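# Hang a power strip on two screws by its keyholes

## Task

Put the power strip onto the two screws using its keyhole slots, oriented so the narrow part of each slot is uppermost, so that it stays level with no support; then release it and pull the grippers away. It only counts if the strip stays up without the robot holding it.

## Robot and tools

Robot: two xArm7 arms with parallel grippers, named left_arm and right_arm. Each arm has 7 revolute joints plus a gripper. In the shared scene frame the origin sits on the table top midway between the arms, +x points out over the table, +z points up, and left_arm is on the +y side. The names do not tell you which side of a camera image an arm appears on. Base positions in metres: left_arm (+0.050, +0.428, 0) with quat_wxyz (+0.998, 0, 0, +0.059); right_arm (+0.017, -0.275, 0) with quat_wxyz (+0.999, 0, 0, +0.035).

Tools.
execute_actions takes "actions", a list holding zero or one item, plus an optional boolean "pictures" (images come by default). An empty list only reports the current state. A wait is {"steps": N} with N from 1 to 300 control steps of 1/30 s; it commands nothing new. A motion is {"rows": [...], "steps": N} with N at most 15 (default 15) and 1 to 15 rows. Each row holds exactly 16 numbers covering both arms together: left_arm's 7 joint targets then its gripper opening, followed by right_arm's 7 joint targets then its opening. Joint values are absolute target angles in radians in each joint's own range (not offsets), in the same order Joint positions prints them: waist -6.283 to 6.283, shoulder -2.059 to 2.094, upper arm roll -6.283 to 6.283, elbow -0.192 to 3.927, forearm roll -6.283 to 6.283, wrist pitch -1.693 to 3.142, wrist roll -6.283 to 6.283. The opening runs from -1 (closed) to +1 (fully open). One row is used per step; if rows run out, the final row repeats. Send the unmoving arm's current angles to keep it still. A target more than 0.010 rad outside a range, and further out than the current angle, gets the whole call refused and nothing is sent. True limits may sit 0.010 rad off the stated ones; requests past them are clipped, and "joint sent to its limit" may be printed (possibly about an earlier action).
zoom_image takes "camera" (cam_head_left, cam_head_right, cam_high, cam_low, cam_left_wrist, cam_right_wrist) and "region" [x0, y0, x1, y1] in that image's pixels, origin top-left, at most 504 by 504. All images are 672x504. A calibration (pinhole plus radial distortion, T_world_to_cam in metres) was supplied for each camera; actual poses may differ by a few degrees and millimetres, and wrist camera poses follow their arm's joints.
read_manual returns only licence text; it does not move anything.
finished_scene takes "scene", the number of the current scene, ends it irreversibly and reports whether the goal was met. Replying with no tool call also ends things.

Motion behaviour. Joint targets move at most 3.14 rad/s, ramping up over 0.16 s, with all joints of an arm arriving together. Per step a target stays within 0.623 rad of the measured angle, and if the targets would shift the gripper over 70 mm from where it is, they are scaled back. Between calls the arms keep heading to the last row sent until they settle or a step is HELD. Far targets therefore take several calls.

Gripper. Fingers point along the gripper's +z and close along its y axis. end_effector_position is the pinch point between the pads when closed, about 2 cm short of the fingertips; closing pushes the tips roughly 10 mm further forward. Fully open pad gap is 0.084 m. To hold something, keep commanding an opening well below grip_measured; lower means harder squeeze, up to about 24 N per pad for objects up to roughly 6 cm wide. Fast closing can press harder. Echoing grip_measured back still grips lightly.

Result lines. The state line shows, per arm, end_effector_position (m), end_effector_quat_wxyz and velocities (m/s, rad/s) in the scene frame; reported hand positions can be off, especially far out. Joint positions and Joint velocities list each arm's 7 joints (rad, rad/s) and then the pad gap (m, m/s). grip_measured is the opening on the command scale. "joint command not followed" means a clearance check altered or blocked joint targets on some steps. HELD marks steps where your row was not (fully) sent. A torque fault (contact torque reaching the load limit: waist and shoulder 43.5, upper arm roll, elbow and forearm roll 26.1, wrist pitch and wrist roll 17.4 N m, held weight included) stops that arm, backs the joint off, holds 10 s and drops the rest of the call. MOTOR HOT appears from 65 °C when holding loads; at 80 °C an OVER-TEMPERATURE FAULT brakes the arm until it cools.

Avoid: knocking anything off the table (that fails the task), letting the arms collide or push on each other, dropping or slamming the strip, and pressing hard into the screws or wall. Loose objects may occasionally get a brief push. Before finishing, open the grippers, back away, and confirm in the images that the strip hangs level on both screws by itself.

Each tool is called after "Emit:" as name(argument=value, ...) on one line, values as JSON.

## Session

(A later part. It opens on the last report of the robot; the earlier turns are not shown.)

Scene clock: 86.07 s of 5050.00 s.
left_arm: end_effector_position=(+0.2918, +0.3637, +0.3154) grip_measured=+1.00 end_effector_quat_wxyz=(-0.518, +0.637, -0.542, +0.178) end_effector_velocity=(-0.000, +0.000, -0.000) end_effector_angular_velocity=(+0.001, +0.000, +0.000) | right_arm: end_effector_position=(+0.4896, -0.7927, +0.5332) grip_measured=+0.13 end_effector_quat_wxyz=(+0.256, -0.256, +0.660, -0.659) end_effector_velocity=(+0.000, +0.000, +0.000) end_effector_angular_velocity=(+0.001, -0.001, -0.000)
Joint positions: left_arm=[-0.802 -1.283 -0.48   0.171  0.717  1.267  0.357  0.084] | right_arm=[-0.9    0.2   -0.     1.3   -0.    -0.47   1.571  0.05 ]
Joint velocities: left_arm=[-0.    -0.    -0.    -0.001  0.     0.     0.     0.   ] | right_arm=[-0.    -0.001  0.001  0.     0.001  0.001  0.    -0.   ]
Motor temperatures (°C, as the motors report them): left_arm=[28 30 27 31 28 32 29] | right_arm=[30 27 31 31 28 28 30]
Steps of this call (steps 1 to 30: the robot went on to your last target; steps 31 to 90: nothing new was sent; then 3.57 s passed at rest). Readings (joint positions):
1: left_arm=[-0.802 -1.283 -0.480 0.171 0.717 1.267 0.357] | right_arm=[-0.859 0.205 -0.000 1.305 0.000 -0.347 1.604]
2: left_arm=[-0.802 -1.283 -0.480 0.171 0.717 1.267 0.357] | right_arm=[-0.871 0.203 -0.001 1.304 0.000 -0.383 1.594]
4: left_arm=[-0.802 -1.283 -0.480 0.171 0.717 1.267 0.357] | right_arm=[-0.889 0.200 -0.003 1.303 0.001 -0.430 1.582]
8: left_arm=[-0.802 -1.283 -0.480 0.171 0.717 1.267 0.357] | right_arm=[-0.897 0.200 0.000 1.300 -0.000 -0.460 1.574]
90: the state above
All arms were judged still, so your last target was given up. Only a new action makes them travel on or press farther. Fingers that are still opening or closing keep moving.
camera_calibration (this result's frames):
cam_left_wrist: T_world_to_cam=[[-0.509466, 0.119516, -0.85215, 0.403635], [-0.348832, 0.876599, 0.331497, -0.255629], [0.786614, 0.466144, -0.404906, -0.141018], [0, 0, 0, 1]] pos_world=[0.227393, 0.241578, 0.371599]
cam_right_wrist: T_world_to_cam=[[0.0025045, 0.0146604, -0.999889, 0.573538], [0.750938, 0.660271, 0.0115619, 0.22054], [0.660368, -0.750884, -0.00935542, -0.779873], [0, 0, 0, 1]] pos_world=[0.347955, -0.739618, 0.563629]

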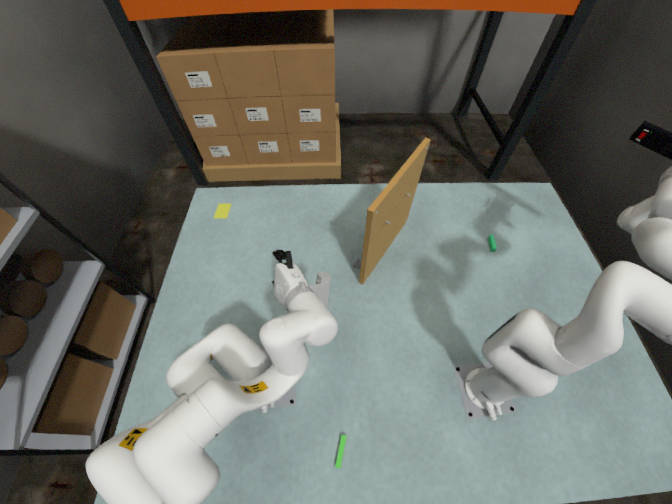

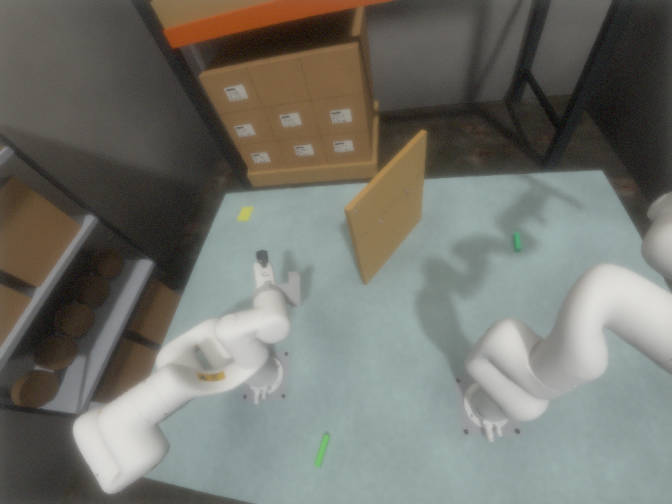

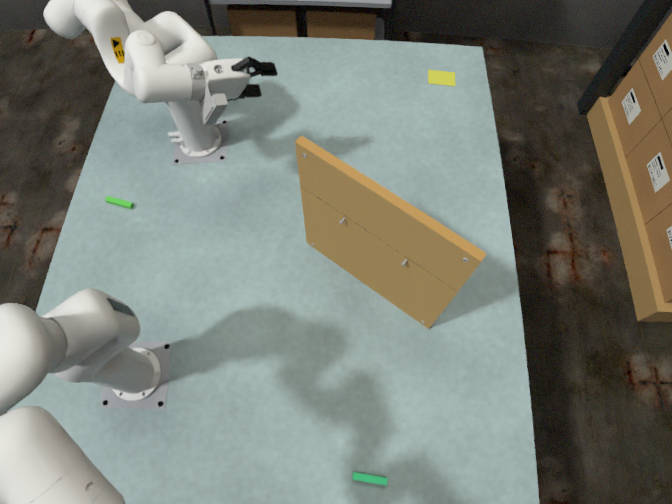

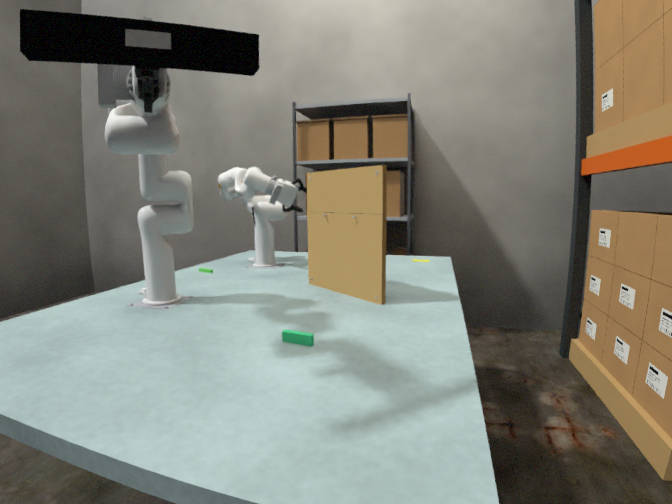

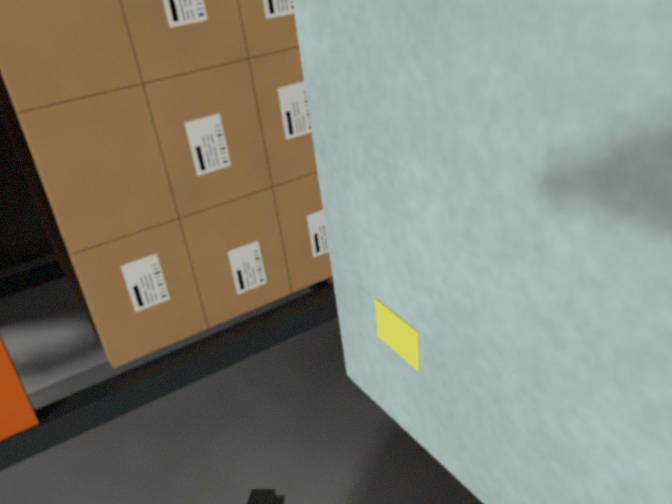

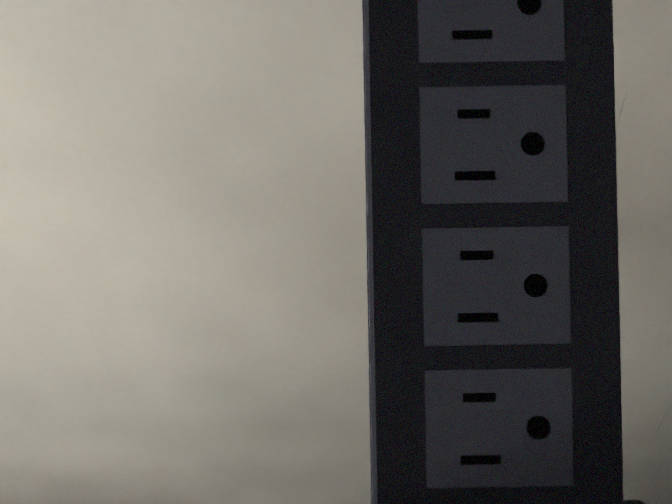

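Emit:
execute_actions(actions=[{"rows":[[-0.802,-1.283,-0.48,0.171,0.717,1.267,0.357,1,-0.8,0.6,0,1.3,0,-0.87,1.571,-0.4]],"steps":15}], pictures=false)

Emit:
execute_actions(actions=[{"steps":20}])

Emit:
zoom_image(camera="cam_low", region=[0, 150, 340, 330])

Scene clock: 92.67 s of 5050.00 s.
left_arm: end_effector_position=(+0.2918, +0.3637, +0.3154) grip_measured=+1.00 end_effector_quat_wxyz=(-0.518, +0.637, -0.542, +0.178) end_effector_velocity=(-0.000, -0.000, -0.000) end_effector_angular_velocity=(-0.001, +0.001, -0.001) | right_arm: end_effector_position=(+0.5599, -0.7761, +0.3709) grip_measured=+0.13 end_effector_quat_wxyz=(+0.283, -0.284, +0.649, -0.646) end_effector_velocity=(+0.113, +0.091, -0.388) end_effector_angular_velocity=(+0.065, +0.061, +0.196)
Joint positions: left_arm=[-0.802 -1.283 -0.48   0.171  0.717  1.267  0.357  0.084] | right_arm=[-0.815  0.541  0.     1.299 -0.    -0.808  1.571  0.05 ]
Joint velocities: left_arm=[-0.001  0.     0.001 -0.    -0.     0.     0.    -0.   ] | right_arm=[ 0.182  0.731  0.014 -0.032 -0.002 -0.673  0.     0.   ]
Motor temperatures (°C, as the motors report them): left_arm=[28 30 27 31 28 32 29] | right_arm=[30 27 31 32 28 29 30]
Steps of this call (steps 1 to 90: nothing new was sent; then 3.10 s passed at rest; steps 91 to 105: all 15 steps of this action). Readings (joint positions):
91: left_arm=[-0.802 -1.283 -0.480 0.171 0.717 1.267 0.357] | right_arm=[-0.900 0.200 -0.000 1.300 0.000 -0.470 1.571]
92: left_arm=[-0.802 -1.283 -0.480 0.171 0.717 1.267 0.357] | right_arm=[-0.899 0.203 -0.000 1.301 0.000 -0.475 1.571]
94: left_arm=[-0.802 -1.283 -0.480 0.171 0.717 1.267 0.357] | right_arm=[-0.891 0.235 -0.003 1.307 0.000 -0.517 1.571]
98: left_arm=[-0.802 -1.283 -0.480 0.171 0.717 1.267 0.357] | right_arm=[-0.862 0.351 0.001 1.298 -0.000 -0.619 1.571]
105: the state above

Scene clock: 93.33 s of 5050.00 s.
left_arm: end_effector_position=(+0.2918, +0.3637, +0.3154) grip_measured=+1.00 end_effector_quat_wxyz=(-0.518, +0.637, -0.542, +0.178) end_effector_velocity=(-0.000, +0.001, -0.001) end_effector_angular_velocity=(+0.001, +0.000, +0.002) | right_arm: end_effector_position=(+0.5676, -0.7688, +0.3435) grip_measured=+0.13 end_effector_quat_wxyz=(+0.288, -0.288, +0.646, -0.646) end_effector_velocity=(-0.000, -0.000, -0.002) end_effector_angular_velocity=(+0.002, +0.002, -0.000)
Joint positions: left_arm=[-0.802 -1.283 -0.48   0.171  0.717  1.267  0.357  0.084] | right_arm=[-0.8    0.599 -0.     1.3    0.    -0.87   1.571  0.05 ]
Joint velocities: left_arm=[ 0.     0.    -0.001 -0.001 -0.     0.002 -0.001 -0.   ] | right_arm=[ 0.     0.002 -0.001 -0.001  0.     0.     0.    -0.   ]
Motor temperatures (°C, as the motors report them): left_arm=[28 30 27 31 28 32 29] | right_arm=[30 28 31 32 28 29 30]
Steps of this call (steps 1 to 20: the robot went on to your last target). Readings (joint positions):
1: left_arm=[-0.802 -1.283 -0.480 0.171 0.717 1.267 0.357] | right_arm=[-0.810 0.562 0.001 1.298 -0.000 -0.827 1.571]
2: left_arm=[-0.802 -1.283 -0.480 0.171 0.717 1.267 0.357] | right_arm=[-0.806 0.577 0.002 1.296 -0.000 -0.839 1.571]
4: left_arm=[-0.802 -1.283 -0.480 0.171 0.717 1.267 0.357] | right_arm=[-0.802 0.592 0.002 1.296 -0.000 -0.854 1.571]
8: left_arm=[-0.802 -1.283 -0.480 0.171 0.717 1.267 0.357] | right_arm=[-0.802 0.594 -0.001 1.303 0.000 -0.868 1.571]
20: the state above
camera_calibration (this result's frames):
cam_left_wrist: T_world_to_cam=[[-0.509466, 0.119516, -0.85215, 0.403635], [-0.348832, 0.876599, 0.331497, -0.255629], [0.786614, 0.466144, -0.404906, -0.141018], [0, 0, 0, 1]] pos_world=[0.227393, 0.241578, 0.371599]
cam_right_wrist: T_world_to_cam=[[0.0015958, 0.014266, -0.999897, 0.383464], [0.681451, 0.731773, 0.0115281, 0.242796], [0.731862, -0.681399, -0.00855383, -0.80265], [0, 0, 0, 1]] pos_world=[0.421364, -0.730067, 0.37376]

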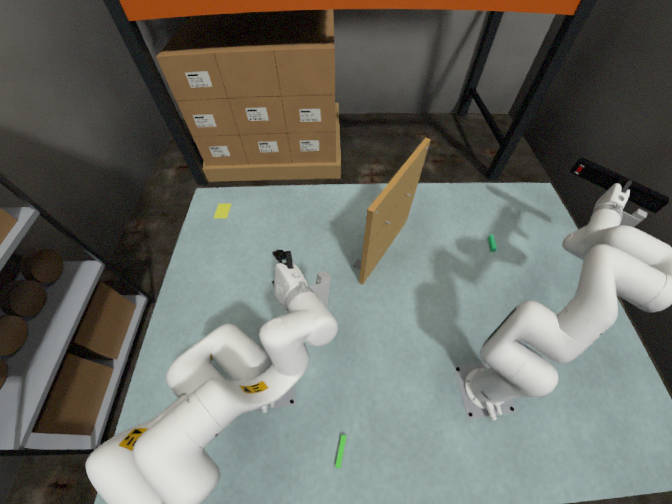

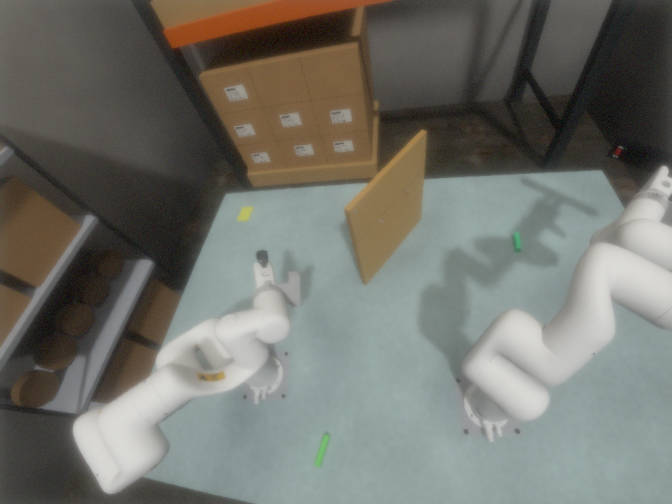

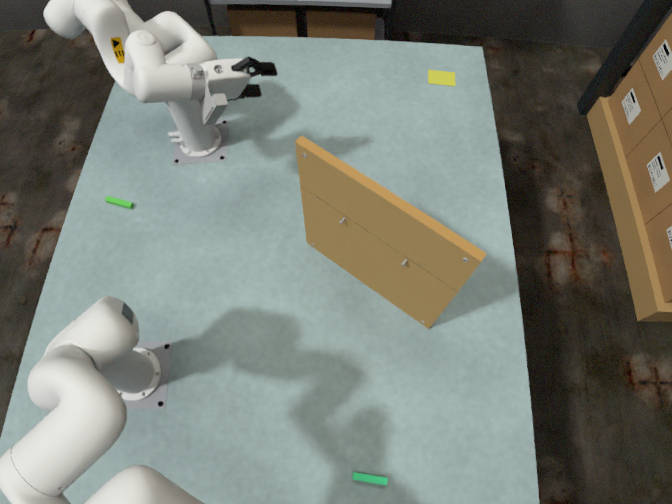

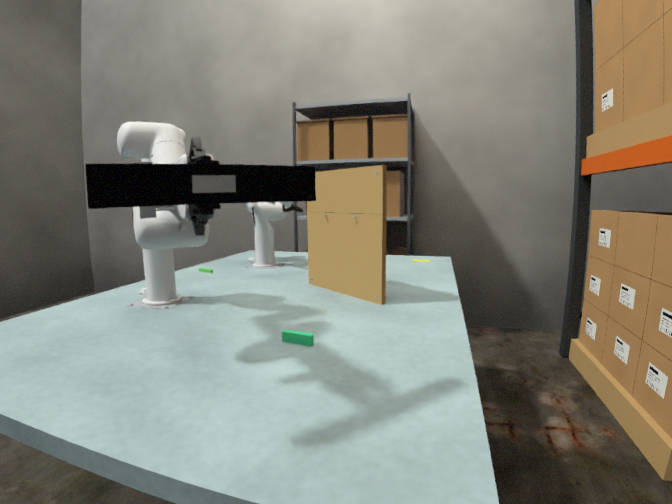

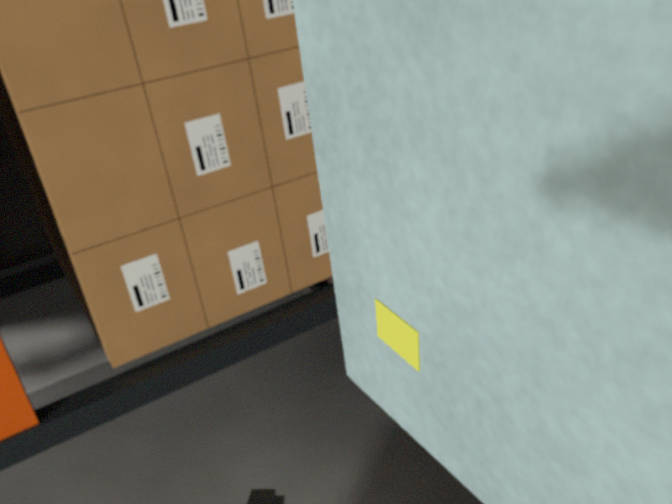

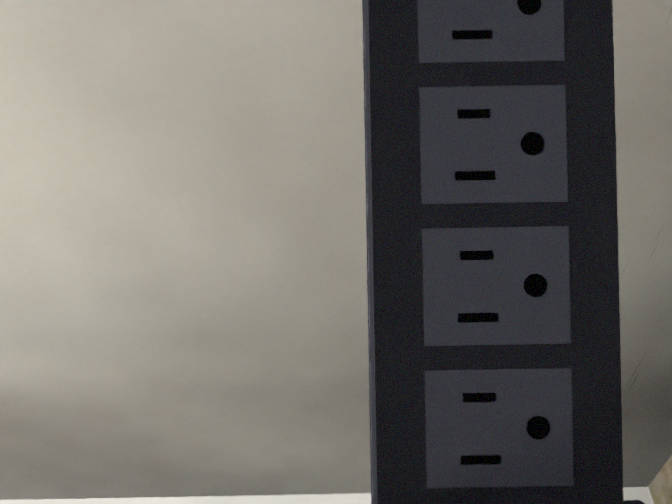

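Region (0, 150, 340, 330) of cam_low's 672x504 image, scaled by 1.482, with more detail than that image has; it fills the top 267 rows of this view, and the rest is white.

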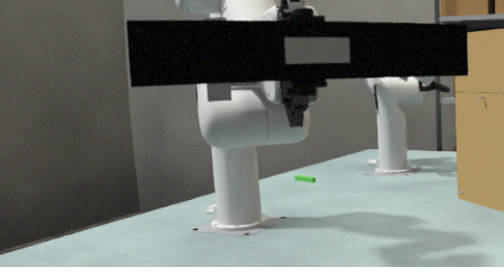

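Emit:
zoom_image(camera="cam_low", region=[80, 150, 200, 220])

Emit:
zoom_image(camera="cam_low", region=[210, 150, 330, 220])

Region (80, 150, 200, 220) of cam_low's 672x504 image, scaled by 4.200, with more detail than that image has; it fills the top 294 rows of this view, and the rest is white.

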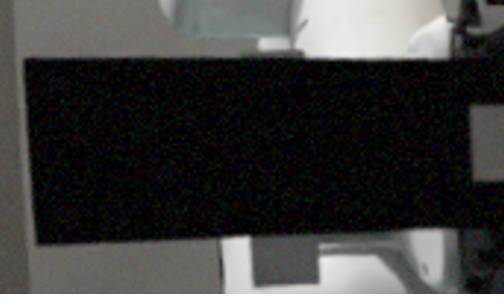

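Region (210, 150, 330, 220) of cam_low's 672x504 image, scaled by 4.200, with more detail than that image has; it fills the top 294 rows of this view, and the rest is white.

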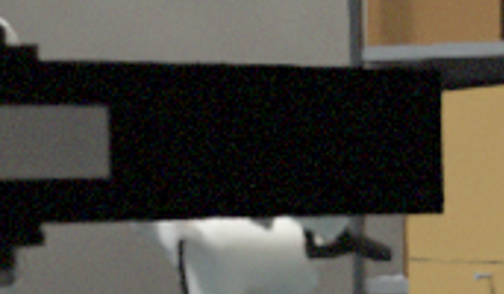

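Emit:
execute_actions(actions=[{"rows":[[-0.802,-1.283,-0.48,0.171,0.717,1.267,0.357,1,-0.4,0.8,0,2.3,0,-1.64,1.571,-0.4]],"steps":15}], pictures=false)

Emit:
execute_actions(actions=[{"steps":30}])

Scene clock: 111.30 s of 5050.00 s.
left_arm: end_effector_position=(+0.2918, +0.3637, +0.3154) grip_measured=+1.00 end_effector_quat_wxyz=(-0.518, +0.637, -0.542, +0.178) end_effector_velocity=(+0.000, +0.000, -0.000) end_effector_angular_velocity=(-0.001, -0.000, +0.000) | right_arm: end_effector_position=(+0.6292, -0.6644, +0.5073) grip_measured=+0.13 end_effector_quat_wxyz=(-0.416, +0.242, -0.440, +0.758) end_effector_velocity=(+0.025, +0.266, +0.396) end_effector_angular_velocity=(-0.687, -1.080, +0.327)
Joint positions: left_arm=[-0.802 -1.283 -0.48   0.171  0.717  1.267  0.357  0.084] | right_arm=[-0.636  0.682  0.001  1.605 -0.    -1.165  1.571  0.05 ]
Joint velocities: left_arm=[ 0.001 -0.001  0.001 -0.    -0.    -0.001 -0.     0.   ] | right_arm=[ 0.326  0.16   0.001  0.789 -0.002 -0.652  0.     0.   ]
Motor temperatures (°C, as the motors report them): left_arm=[28 30 27 31 28 32 29] | right_arm=[30 28 31 32 28 29 30]
Steps of this call (steps 1 to 15: the robot went on to your last target; steps 16 to 90: nothing new was sent; then 14.47 s passed at rest; steps 91 to 105: all 15 steps of this action). Readings (joint positions):
91: left_arm=[-0.802 -1.283 -0.480 0.171 0.717 1.267 0.357] | right_arm=[-0.800 0.600 -0.000 1.300 0.000 -0.870 1.571]
92: left_arm=[-0.802 -1.283 -0.480 0.171 0.717 1.267 0.357] | right_arm=[-0.798 0.602 -0.001 1.303 0.000 -0.874 1.571]
94: left_arm=[-0.802 -1.283 -0.480 0.171 0.717 1.267 0.357] | right_arm=[-0.779 0.616 -0.006 1.336 0.001 -0.909 1.571]
98: left_arm=[-0.802 -1.283 -0.480 0.171 0.717 1.267 0.357] | right_arm=[-0.719 0.641 0.001 1.433 -0.000 -1.003 1.571]
105: the state above

Scene clock: 112.30 s of 5050.00 s.
left_arm: end_effector_position=(+0.2918, +0.3637, +0.3154) grip_measured=+1.00 end_effector_quat_wxyz=(-0.518, +0.637, -0.542, +0.178) end_effector_velocity=(-0.000, +0.000, +0.001) end_effector_angular_velocity=(+0.000, -0.001, +0.001) | right_arm: end_effector_position=(+0.5084, -0.4445, +0.7367) grip_measured=+0.13 end_effector_quat_wxyz=(-0.580, +0.002, -0.003, +0.814) end_effector_velocity=(-0.010, +0.010, +0.007) end_effector_angular_velocity=(-0.013, -0.043, +0.013)
Joint positions: left_arm=[-0.802 -1.283 -0.48   0.171  0.717  1.267  0.357  0.084] | right_arm=[-0.402  0.801 -0.     2.296  0.    -1.638  1.571  0.05 ]
Joint velocities: left_arm=[ 0.    -0.    -0.001  0.001  0.     0.001  0.    -0.   ] | right_arm=[ 0.011  0.001  0.002  0.031  0.001 -0.015  0.    -0.   ]
Motor temperatures (°C, as the motors report them): left_arm=[28 30 27 31 28 32 29] | right_arm=[30 28 31 32 28 29 30]
Steps of this call (steps 1 to 30: the robot went on to your last target). Readings (joint positions):
1: left_arm=[-0.802 -1.283 -0.480 0.171 0.717 1.267 0.357] | right_arm=[-0.626 0.687 0.001 1.632 -0.000 -1.187 1.571]
2: left_arm=[-0.802 -1.283 -0.480 0.171 0.717 1.267 0.357] | right_arm=[-0.615 0.692 0.001 1.659 -0.000 -1.208 1.571]
4: left_arm=[-0.802 -1.283 -0.480 0.171 0.717 1.267 0.357] | right_arm=[-0.595 0.702 0.001 1.715 -0.000 -1.248 1.571]
8: left_arm=[-0.802 -1.283 -0.480 0.171 0.717 1.267 0.357] | right_arm=[-0.557 0.721 0.000 1.832 -0.000 -1.327 1.571]
30: the state above
camera_calibration (this result's frames):
cam_left_wrist: T_world_to_cam=[[-0.509466, 0.119516, -0.852151, 0.403635], [-0.348832, 0.876599, 0.331497, -0.255629], [0.786614, 0.466144, -0.404906, -0.141018], [0, 0, 0, 1]] pos_world=[0.227393, 0.241578, 0.371599]
cam_right_wrist: T_world_to_cam=[[0.948734, -0.315643, -0.0165173, -0.580493], [0.315924, 0.9486, 0.0186981, 0.318269], [0.00976638, -0.0229577, 0.999689, -0.617955], [0, 0, 0, 1]] pos_world=[0.45622, -0.499325, 0.602224]

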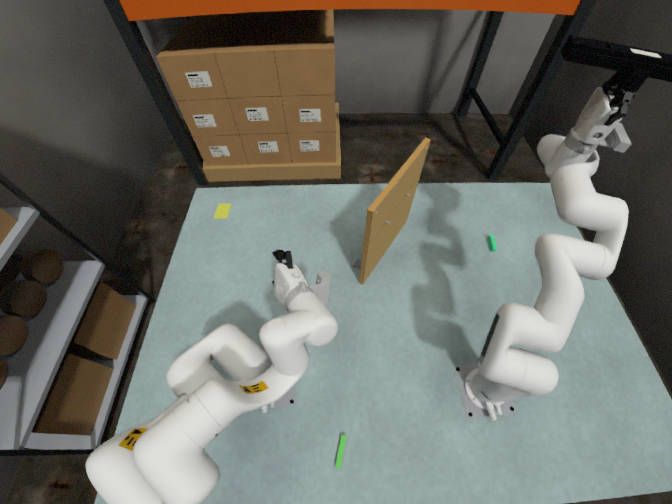

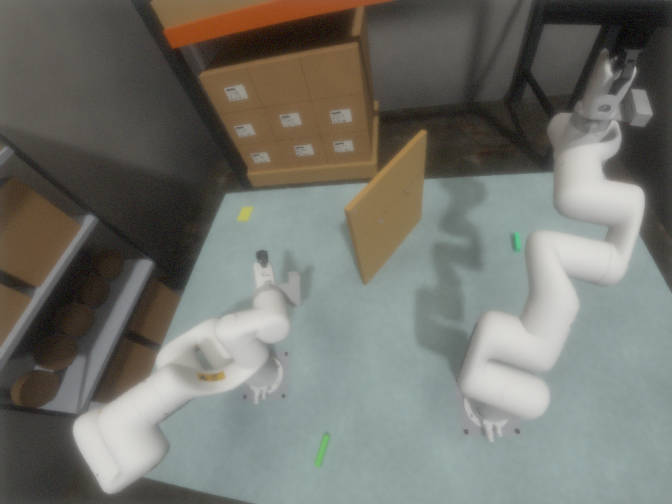

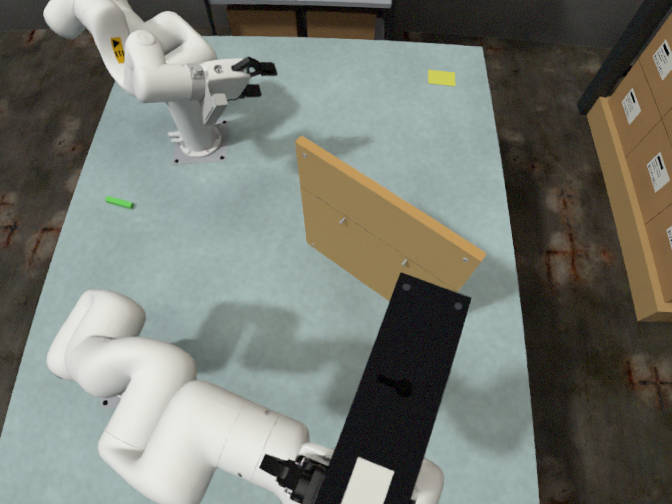

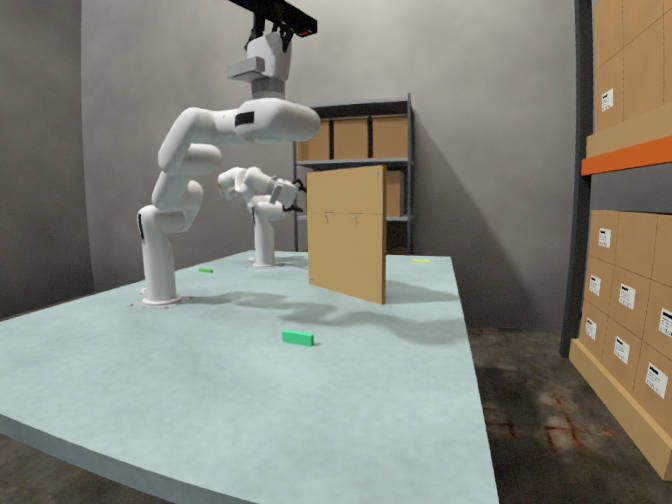

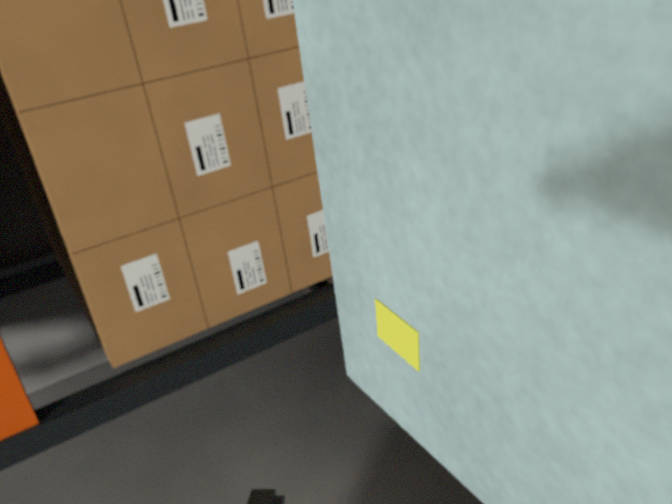

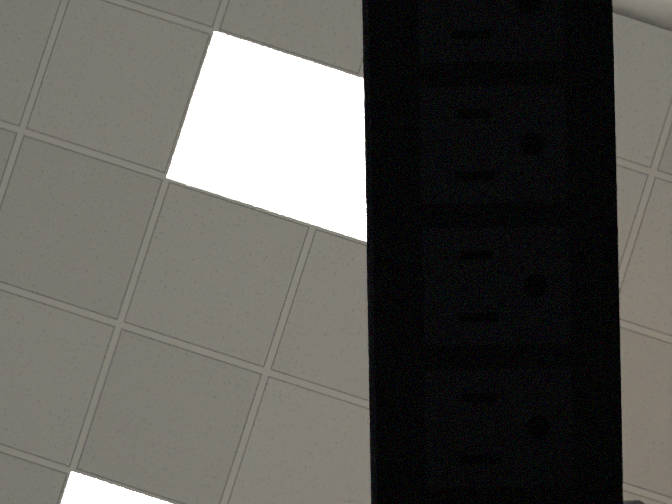

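Emit:
zoom_image(camera="cam_high", region=[240, 260, 500, 504])

Region (240, 260, 500, 504) of cam_high's 672x504 image, scaled by 1.938, with more detail than that image has; it fills the top 473 rows of this view, and the rest is white.

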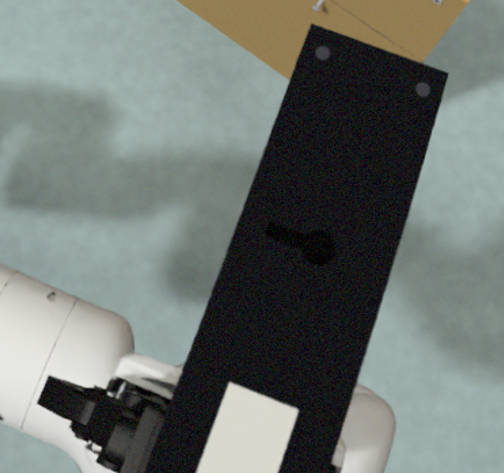

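Emit:
execute_actions(actions=[{"rows":[[-0.802,-1.283,-0.48,0.171,0.717,1.267,0.357,1,-1.0,0.8,0,2.3,0,-1.64,1.571,-0.4]],"steps":15}], pictures=false)

Emit:
execute_actions(actions=[{"rows":[[-0.802,-1.283,-0.48,0.171,0.717,1.267,0.357,1,-1.0,0.6,0,1.5,-0.6,-1.55,1.67,-0.4]],"steps":15}], pictures=false)

Emit:
execute_actions(actions=[{"steps":15}], pictures=false)

Emit:
execute_actions(actions=[{"rows":[[-0.802,-1.283,-0.48,0.171,0.717,1.267,0.357,1,-0.9,0.744,0,0.848,-1.126,-1.526,1.67,-0.4]],"steps":15}], pictures=false)

Emit:
execute_actions(actions=[{"steps":15}], pictures=false)

Emit:
execute_actions(actions=[{"rows":[[-0.802,-1.283,-0.48,0.171,0.717,1.267,0.357,1,-0.217,0.744,0,0.848,-1.126,-1.526,1.67,-0.4]],"steps":15}], pictures=false)

Emit:
execute_actions(actions=[{"steps":12}])

Scene clock: 178.60 s of 5050.00 s.
left_arm: end_effector_position=(+0.2918, +0.3637, +0.3154) grip_measured=+1.00 end_effector_quat_wxyz=(-0.518, +0.637, -0.542, +0.178) end_effector_velocity=(-0.000, +0.001, -0.000) end_effector_angular_velocity=(-0.000, +0.001, +0.002) | right_arm: end_effector_position=(+0.4211, -0.5989, +0.7380) grip_measured=+0.13 end_effector_quat_wxyz=(-0.433, +0.001, -0.001, +0.902) end_effector_velocity=(-0.265, -0.329, +0.001) end_effector_angular_velocity=(-0.003, -0.001, -0.814)
Joint positions: left_arm=[-0.802 -1.283 -0.48   0.171  0.717  1.267  0.357  0.084] | right_arm=[-0.745  0.8   -0.     2.3    0.    -1.64   1.571  0.05 ]
Joint velocities: left_arm=[ 0.     0.     0.001 -0.     0.     0.002 -0.    -0.   ] | right_arm=[-0.815 -0.001  0.001  0.001 -0.002 -0.001  0.    -0.   ]
Motor temperatures (°C, as the motors report them): left_arm=[28 30 27 31 28 32 29] | right_arm=[30 28 31 31 28 29 30]
Steps of this call (steps 1 to 15: the robot went on to your last target; steps 16 to 90: nothing new was sent; then 62.80 s passed at rest; steps 91 to 105: all 15 steps of this action). Readings (joint positions):
91: left_arm=[-0.802 -1.283 -0.480 0.171 0.717 1.267 0.357] | right_arm=[-0.400 0.800 0.000 2.300 -0.000 -1.640 1.571]
92: left_arm=[-0.802 -1.283 -0.480 0.171 0.717 1.267 0.357] | right_arm=[-0.403 0.800 0.001 2.300 -0.000 -1.640 1.571]
94: left_arm=[-0.802 -1.283 -0.480 0.171 0.717 1.267 0.357] | right_arm=[-0.434 0.800 0.004 2.300 -0.002 -1.640 1.571]
98: left_arm=[-0.802 -1.283 -0.480 0.171 0.717 1.267 0.357] | right_arm=[-0.554 0.801 -0.001 2.300 0.000 -1.640 1.571]
105: the state above

Scene clock: 179.10 s of 5050.00 s.
left_arm: end_effector_position=(+0.2918, +0.3637, +0.3154) grip_measured=+1.00 end_effector_quat_wxyz=(-0.518, +0.637, -0.542, +0.178) end_effector_velocity=(+0.000, +0.000, -0.000) end_effector_angular_velocity=(+0.001, +0.000, +0.000) | right_arm: end_effector_position=(+0.4808, -0.6695, +0.6056) grip_measured=+0.13 end_effector_quat_wxyz=(-0.402, +0.280, -0.167, +0.856) end_effector_velocity=(+0.097, -0.041, -0.421) end_effector_angular_velocity=(+0.459, +1.353, +0.234)
Joint positions: left_arm=[-0.802 -1.283 -0.48   0.171  0.717  1.267  0.357  0.084] | right_arm=[-0.956  0.651  0.     1.718 -0.453 -1.57   1.647  0.05 ]
Joint velocities: left_arm=[ 0.     0.    -0.    -0.001  0.    -0.001 -0.001 -0.   ] | right_arm=[-0.267 -0.309 -0.    -1.344 -0.906  0.127  0.143  0.   ]
Motor temperatures (°C, as the motors report them): left_arm=[28 30 27 31 28 32 29] | right_arm=[30 28 31 31 28 29 30]
Steps of this call (steps 1 to 15: all 15 steps of this action). Readings (joint positions):
1: left_arm=[-0.802 -1.283 -0.480 0.171 0.717 1.267 0.357] | right_arm=[-0.772 0.800 -0.000 2.300 0.000 -1.640 1.571]
2: left_arm=[-0.802 -1.283 -0.480 0.171 0.717 1.267 0.357] | right_arm=[-0.798 0.799 -0.001 2.296 -0.004 -1.639 1.573]
4: left_arm=[-0.802 -1.283 -0.480 0.171 0.717 1.267 0.357] | right_arm=[-0.839 0.785 -0.002 2.256 -0.043 -1.630 1.582]
8: left_arm=[-0.802 -1.283 -0.480 0.171 0.717 1.267 0.357] | right_arm=[-0.893 0.722 -0.001 2.046 -0.232 -1.602 1.612]
15: the state above

Scene clock: 179.60 s of 5050.00 s.
left_arm: end_effector_position=(+0.2918, +0.3637, +0.3154) grip_measured=+1.00 end_effector_quat_wxyz=(-0.518, +0.637, -0.542, +0.178) end_effector_velocity=(+0.000, -0.000, -0.000) end_effector_angular_velocity=(+0.000, +0.000, -0.000) | right_arm: end_effector_position=(+0.4893, -0.6699, +0.5357) grip_measured=+0.13 end_effector_quat_wxyz=(-0.413, +0.356, -0.236, +0.805) end_effector_velocity=(-0.001, -0.005, -0.012) end_effector_angular_velocity=(+0.016, +0.024, -0.006)
Joint positions: left_arm=[-0.802 -1.283 -0.48   0.171  0.717  1.267  0.357  0.084] | right_arm=[-0.999  0.6    0.     1.502 -0.599 -1.55   1.67   0.05 ]
Joint velocities: left_arm=[-0.     0.    -0.    -0.001 -0.    -0.001 -0.     0.   ] | right_arm=[-0.007  0.004 -0.004 -0.021 -0.009  0.003  0.001 -0.   ]
Motor temperatures (°C, as the motors report them): left_arm=[28 30 27 31 28 32 29] | right_arm=[30 28 31 31 28 29 30]
Steps of this call (steps 1 to 15: the robot went on to your last target). Readings (joint positions):
1: left_arm=[-0.802 -1.283 -0.480 0.171 0.717 1.267 0.357] | right_arm=[-0.965 0.640 0.000 1.673 -0.483 -1.565 1.652]
2: left_arm=[-0.802 -1.283 -0.480 0.171 0.717 1.267 0.357] | right_arm=[-0.974 0.630 -0.000 1.630 -0.512 -1.561 1.656]
4: left_arm=[-0.802 -1.283 -0.480 0.171 0.717 1.267 0.357] | right_arm=[-0.988 0.616 -0.001 1.560 -0.558 -1.555 1.663]
8: left_arm=[-0.802 -1.283 -0.480 0.171 0.717 1.267 0.357] | right_arm=[-0.997 0.604 -0.000 1.514 -0.590 -1.551 1.668]
15: the state above

Scene clock: 180.10 s of 5050.00 s.
left_arm: end_effector_position=(+0.2918, +0.3637, +0.3154) grip_measured=+1.00 end_effector_quat_wxyz=(-0.518, +0.637, -0.542, +0.178) end_effector_velocity=(+0.000, -0.000, -0.000) end_effector_angular_velocity=(-0.000, -0.000, -0.001) | right_arm: end_effector_position=(+0.5273, -0.5987, +0.3533) grip_measured=+0.13 end_effector_quat_wxyz=(-0.482, +0.478, -0.342, +0.650) end_effector_velocity=(+0.012, +0.236, -0.399) end_effector_angular_velocity=(+0.487, +0.797, +0.587)
Joint positions: left_arm=[-0.802 -1.283 -0.48   0.171  0.717  1.267  0.357  0.084] | right_arm=[-0.953  0.667  0.     1.201 -0.843 -1.538  1.67   0.05 ]
Joint velocities: left_arm=[ 0.     0.    -0.    -0.001  0.    -0.002 -0.001  0.   ] | right_arm=[ 0.107  0.155 -0.001 -0.709 -0.57   0.027 -0.    -0.   ]
Motor temperatures (°C, as the motors report them): left_arm=[28 30 27 31 28 32 29] | right_arm=[30 28 31 31 28 29 30]
Steps of this call (steps 1 to 15: all 15 steps of this action). Readings (joint positions):
1: left_arm=[-0.802 -1.283 -0.480 0.171 0.717 1.267 0.357] | right_arm=[-0.999 0.600 0.000 1.502 -0.599 -1.550 1.670]
2: left_arm=[-0.802 -1.283 -0.480 0.171 0.717 1.267 0.357] | right_arm=[-0.999 0.600 -0.000 1.498 -0.603 -1.550 1.670]
4: left_arm=[-0.802 -1.283 -0.480 0.171 0.717 1.267 0.357] | right_arm=[-0.995 0.603 -0.002 1.466 -0.633 -1.550 1.670]
8: left_arm=[-0.802 -1.283 -0.480 0.171 0.717 1.267 0.357] | right_arm=[-0.978 0.631 0.000 1.365 -0.711 -1.544 1.670]
15: the state above

Scene clock: 180.60 s of 5050.00 s.
left_arm: end_effector_position=(+0.2918, +0.3637, +0.3154) grip_measured=+1.00 end_effector_quat_wxyz=(-0.518, +0.637, -0.542, +0.178) end_effector_velocity=(+0.000, +0.000, -0.000) end_effector_angular_velocity=(-0.000, +0.001, +0.002) | right_arm: end_effector_position=(+0.4951, -0.4612, +0.1957) grip_measured=+0.13 end_effector_quat_wxyz=(+0.565, -0.563, +0.421, -0.432) end_effector_velocity=(-0.043, +0.103, -0.072) end_effector_angular_velocity=(+0.172, +0.189, +0.216)
Joint positions: left_arm=[-0.802 -1.283 -0.48   0.171  0.717  1.267  0.357  0.084] | right_arm=[-0.902  0.741  0.001  0.866 -1.11  -1.526  1.67   0.05 ]
Joint velocities: left_arm=[ 0.    -0.     0.001 -0.    -0.     0.001 -0.     0.   ] | right_arm=[ 0.036  0.043  0.001 -0.21  -0.181  0.002  0.    -0.   ]
Motor temperatures (°C, as the motors report them): left_arm=[28 30 27 31 28 32 29] | right_arm=[30 28 31 31 28 29 30]
Steps of this call (steps 1 to 15: the robot went on to your last target). Readings (joint positions):
1: left_arm=[-0.802 -1.283 -0.480 0.171 0.717 1.267 0.357] | right_arm=[-0.950 0.672 -0.000 1.177 -0.862 -1.537 1.670]
2: left_arm=[-0.802 -1.283 -0.480 0.171 0.717 1.267 0.357] | right_arm=[-0.946 0.678 -0.000 1.153 -0.881 -1.536 1.670]
4: left_arm=[-0.802 -1.283 -0.480 0.171 0.717 1.267 0.357] | right_arm=[-0.939 0.688 -0.000 1.105 -0.920 -1.534 1.670]
8: left_arm=[-0.802 -1.283 -0.480 0.171 0.717 1.267 0.357] | right_arm=[-0.924 0.709 -0.000 1.009 -0.997 -1.531 1.670]
15: the state above

Scene clock: 181.10 s of 5050.00 s.
left_arm: end_effector_position=(+0.2918, +0.3637, +0.3154) grip_measured=+1.00 end_effector_quat_wxyz=(-0.518, +0.637, -0.542, +0.178) end_effector_velocity=(+0.000, -0.000, -0.000) end_effector_angular_velocity=(+0.001, +0.001, -0.001) | right_arm: end_effector_position=(+0.5260, -0.2750, +0.1928) grip_measured=+0.13 end_effector_quat_wxyz=(+0.635, -0.632, +0.312, -0.315) end_effector_velocity=(-0.006, +0.446, -0.007) end_effector_angular_velocity=(+0.009, +0.022, +0.877)
Joint positions: left_arm=[-0.802 -1.283 -0.48   0.171  0.717  1.267  0.357  0.084] | right_arm=[-0.537  0.742  0.001  0.855 -1.121 -1.526  1.67   0.05 ]
Joint velocities: left_arm=[-0.     0.    -0.001 -0.001 -0.001 -0.001  0.     0.   ] | right_arm=[ 0.867  0.006 -0.002 -0.018 -0.011 -0.     0.    -0.   ]
Motor temperatures (°C, as the motors report them): left_arm=[28 30 27 31 28 32 29] | right_arm=[30 28 31 31 28 29 30]
Steps of this call (steps 1 to 15: all 15 steps of this action). Readings (joint positions):
1: left_arm=[-0.802 -1.283 -0.480 0.171 0.717 1.267 0.357] | right_arm=[-0.901 0.742 0.001 0.860 -1.115 -1.526 1.670]
2: left_arm=[-0.802 -1.283 -0.480 0.171 0.717 1.267 0.357] | right_arm=[-0.898 0.742 -0.001 0.858 -1.117 -1.526 1.670]
4: left_arm=[-0.802 -1.283 -0.480 0.171 0.717 1.267 0.357] | right_arm=[-0.863 0.741 -0.008 0.859 -1.116 -1.527 1.670]
8: left_arm=[-0.802 -1.283 -0.480 0.171 0.717 1.267 0.357] | right_arm=[-0.740 0.741 0.001 0.858 -1.119 -1.526 1.670]
15: the state above

Scene clock: 181.50 s of 5050.00 s.
left_arm: end_effector_position=(+0.2918, +0.3637, +0.3154) grip_measured=+1.00 end_effector_quat_wxyz=(-0.518, +0.637, -0.542, +0.178) end_effector_velocity=(+0.000, +0.000, -0.000) end_effector_angular_velocity=(-0.001, +0.001, +0.000) | right_arm: end_effector_position=(+0.4993, -0.1197, +0.1906) grip_measured=+0.13 end_effector_quat_wxyz=(+0.676, -0.673, +0.214, -0.209) end_effector_velocity=(-0.028, +0.082, -0.005) end_effector_angular_velocity=(-0.019, +0.005, +0.173)
Joint positions: left_arm=[-0.802 -1.283 -0.48   0.171  0.717  1.267  0.357  0.084] | right_arm=[-0.233  0.744  0.004  0.848 -1.127 -1.526  1.67   0.05 ]
Joint velocities: left_arm=[ 0.     0.     0.001 -0.    -0.    -0.    -0.    -0.   ] | right_arm=[ 0.199  0.001 -0.033 -0.003  0.002 -0.003 -0.     0.   ]
Motor temperatures (°C, as the motors report them): left_arm=[28 30 27 31 28 32 29] | right_arm=[30 28 31 31 28 29 30]
Steps of this call (steps 1 to 12: the robot went on to your last target). Readings (joint positions):
1: left_arm=[-0.802 -1.283 -0.480 0.171 0.717 1.267 0.357] | right_arm=[-0.509 0.742 0.001 0.854 -1.122 -1.526 1.670]
2: left_arm=[-0.802 -1.283 -0.480 0.171 0.717 1.267 0.357] | right_arm=[-0.480 0.742 0.001 0.854 -1.122 -1.526 1.670]
4: left_arm=[-0.802 -1.283 -0.480 0.171 0.717 1.267 0.357] | right_arm=[-0.421 0.743 0.000 0.852 -1.123 -1.526 1.670]
8: left_arm=[-0.802 -1.283 -0.480 0.171 0.717 1.267 0.357] | right_arm=[-0.305 0.743 0.000 0.850 -1.125 -1.526 1.670]
12: the state above
camera_calibration (this result's frames):
cam_left_wrist: T_world_to_cam=[[-0.509466, 0.119516, -0.85215, 0.403635], [-0.348832, 0.876599, 0.331497, -0.255629], [0.786614, 0.466144, -0.404906, -0.141018], [0, 0, 0, 1]] pos_world=[0.227393, 0.241578, 0.371599]
cam_right_wrist: T_world_to_cam=[[-0.018785, 0.00555032, -0.999808, 0.230556], [-0.810338, 0.585672, 0.0184764, 0.542158], [0.585662, 0.810529, -0.00650422, -0.0604747], [0, 0, 0, 1]] pos_world=[0.479079, -0.269789, 0.220101]

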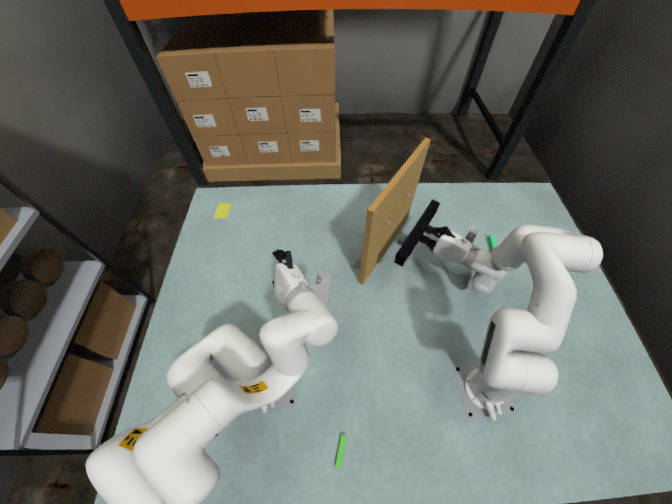

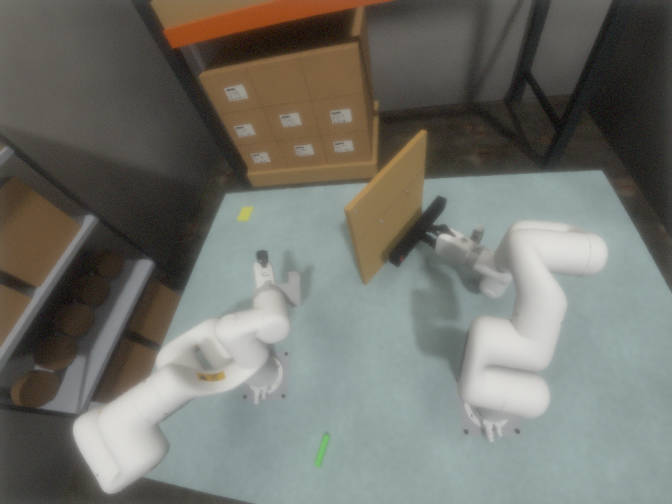

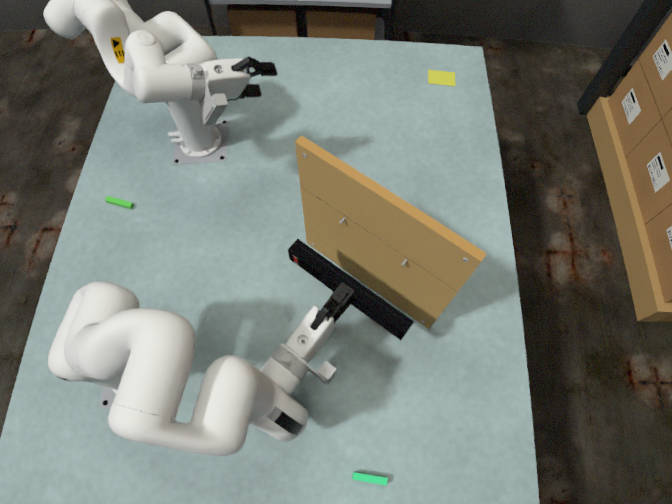

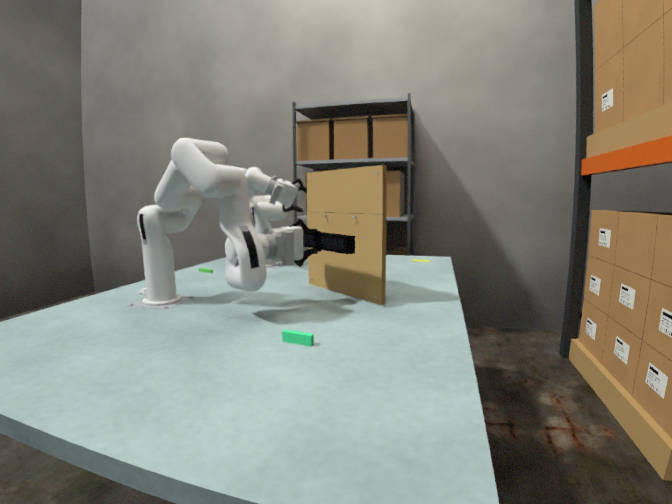

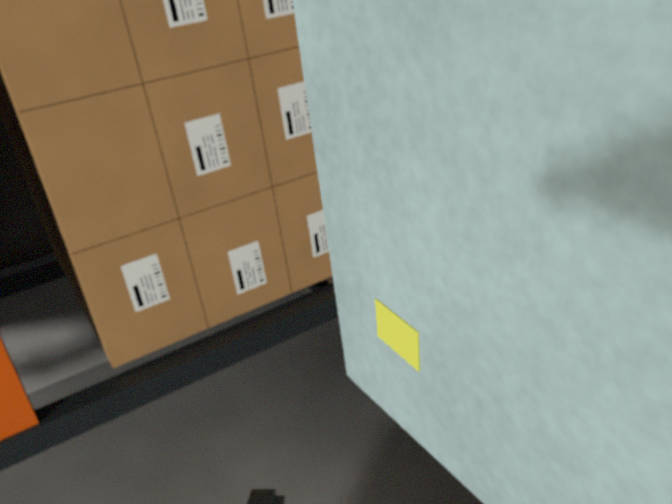

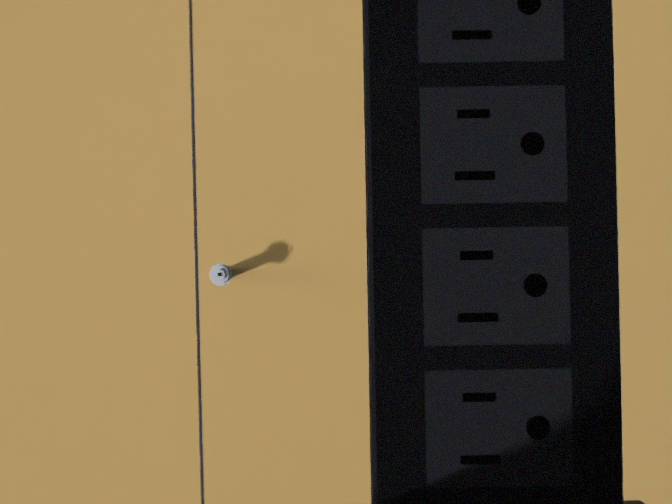

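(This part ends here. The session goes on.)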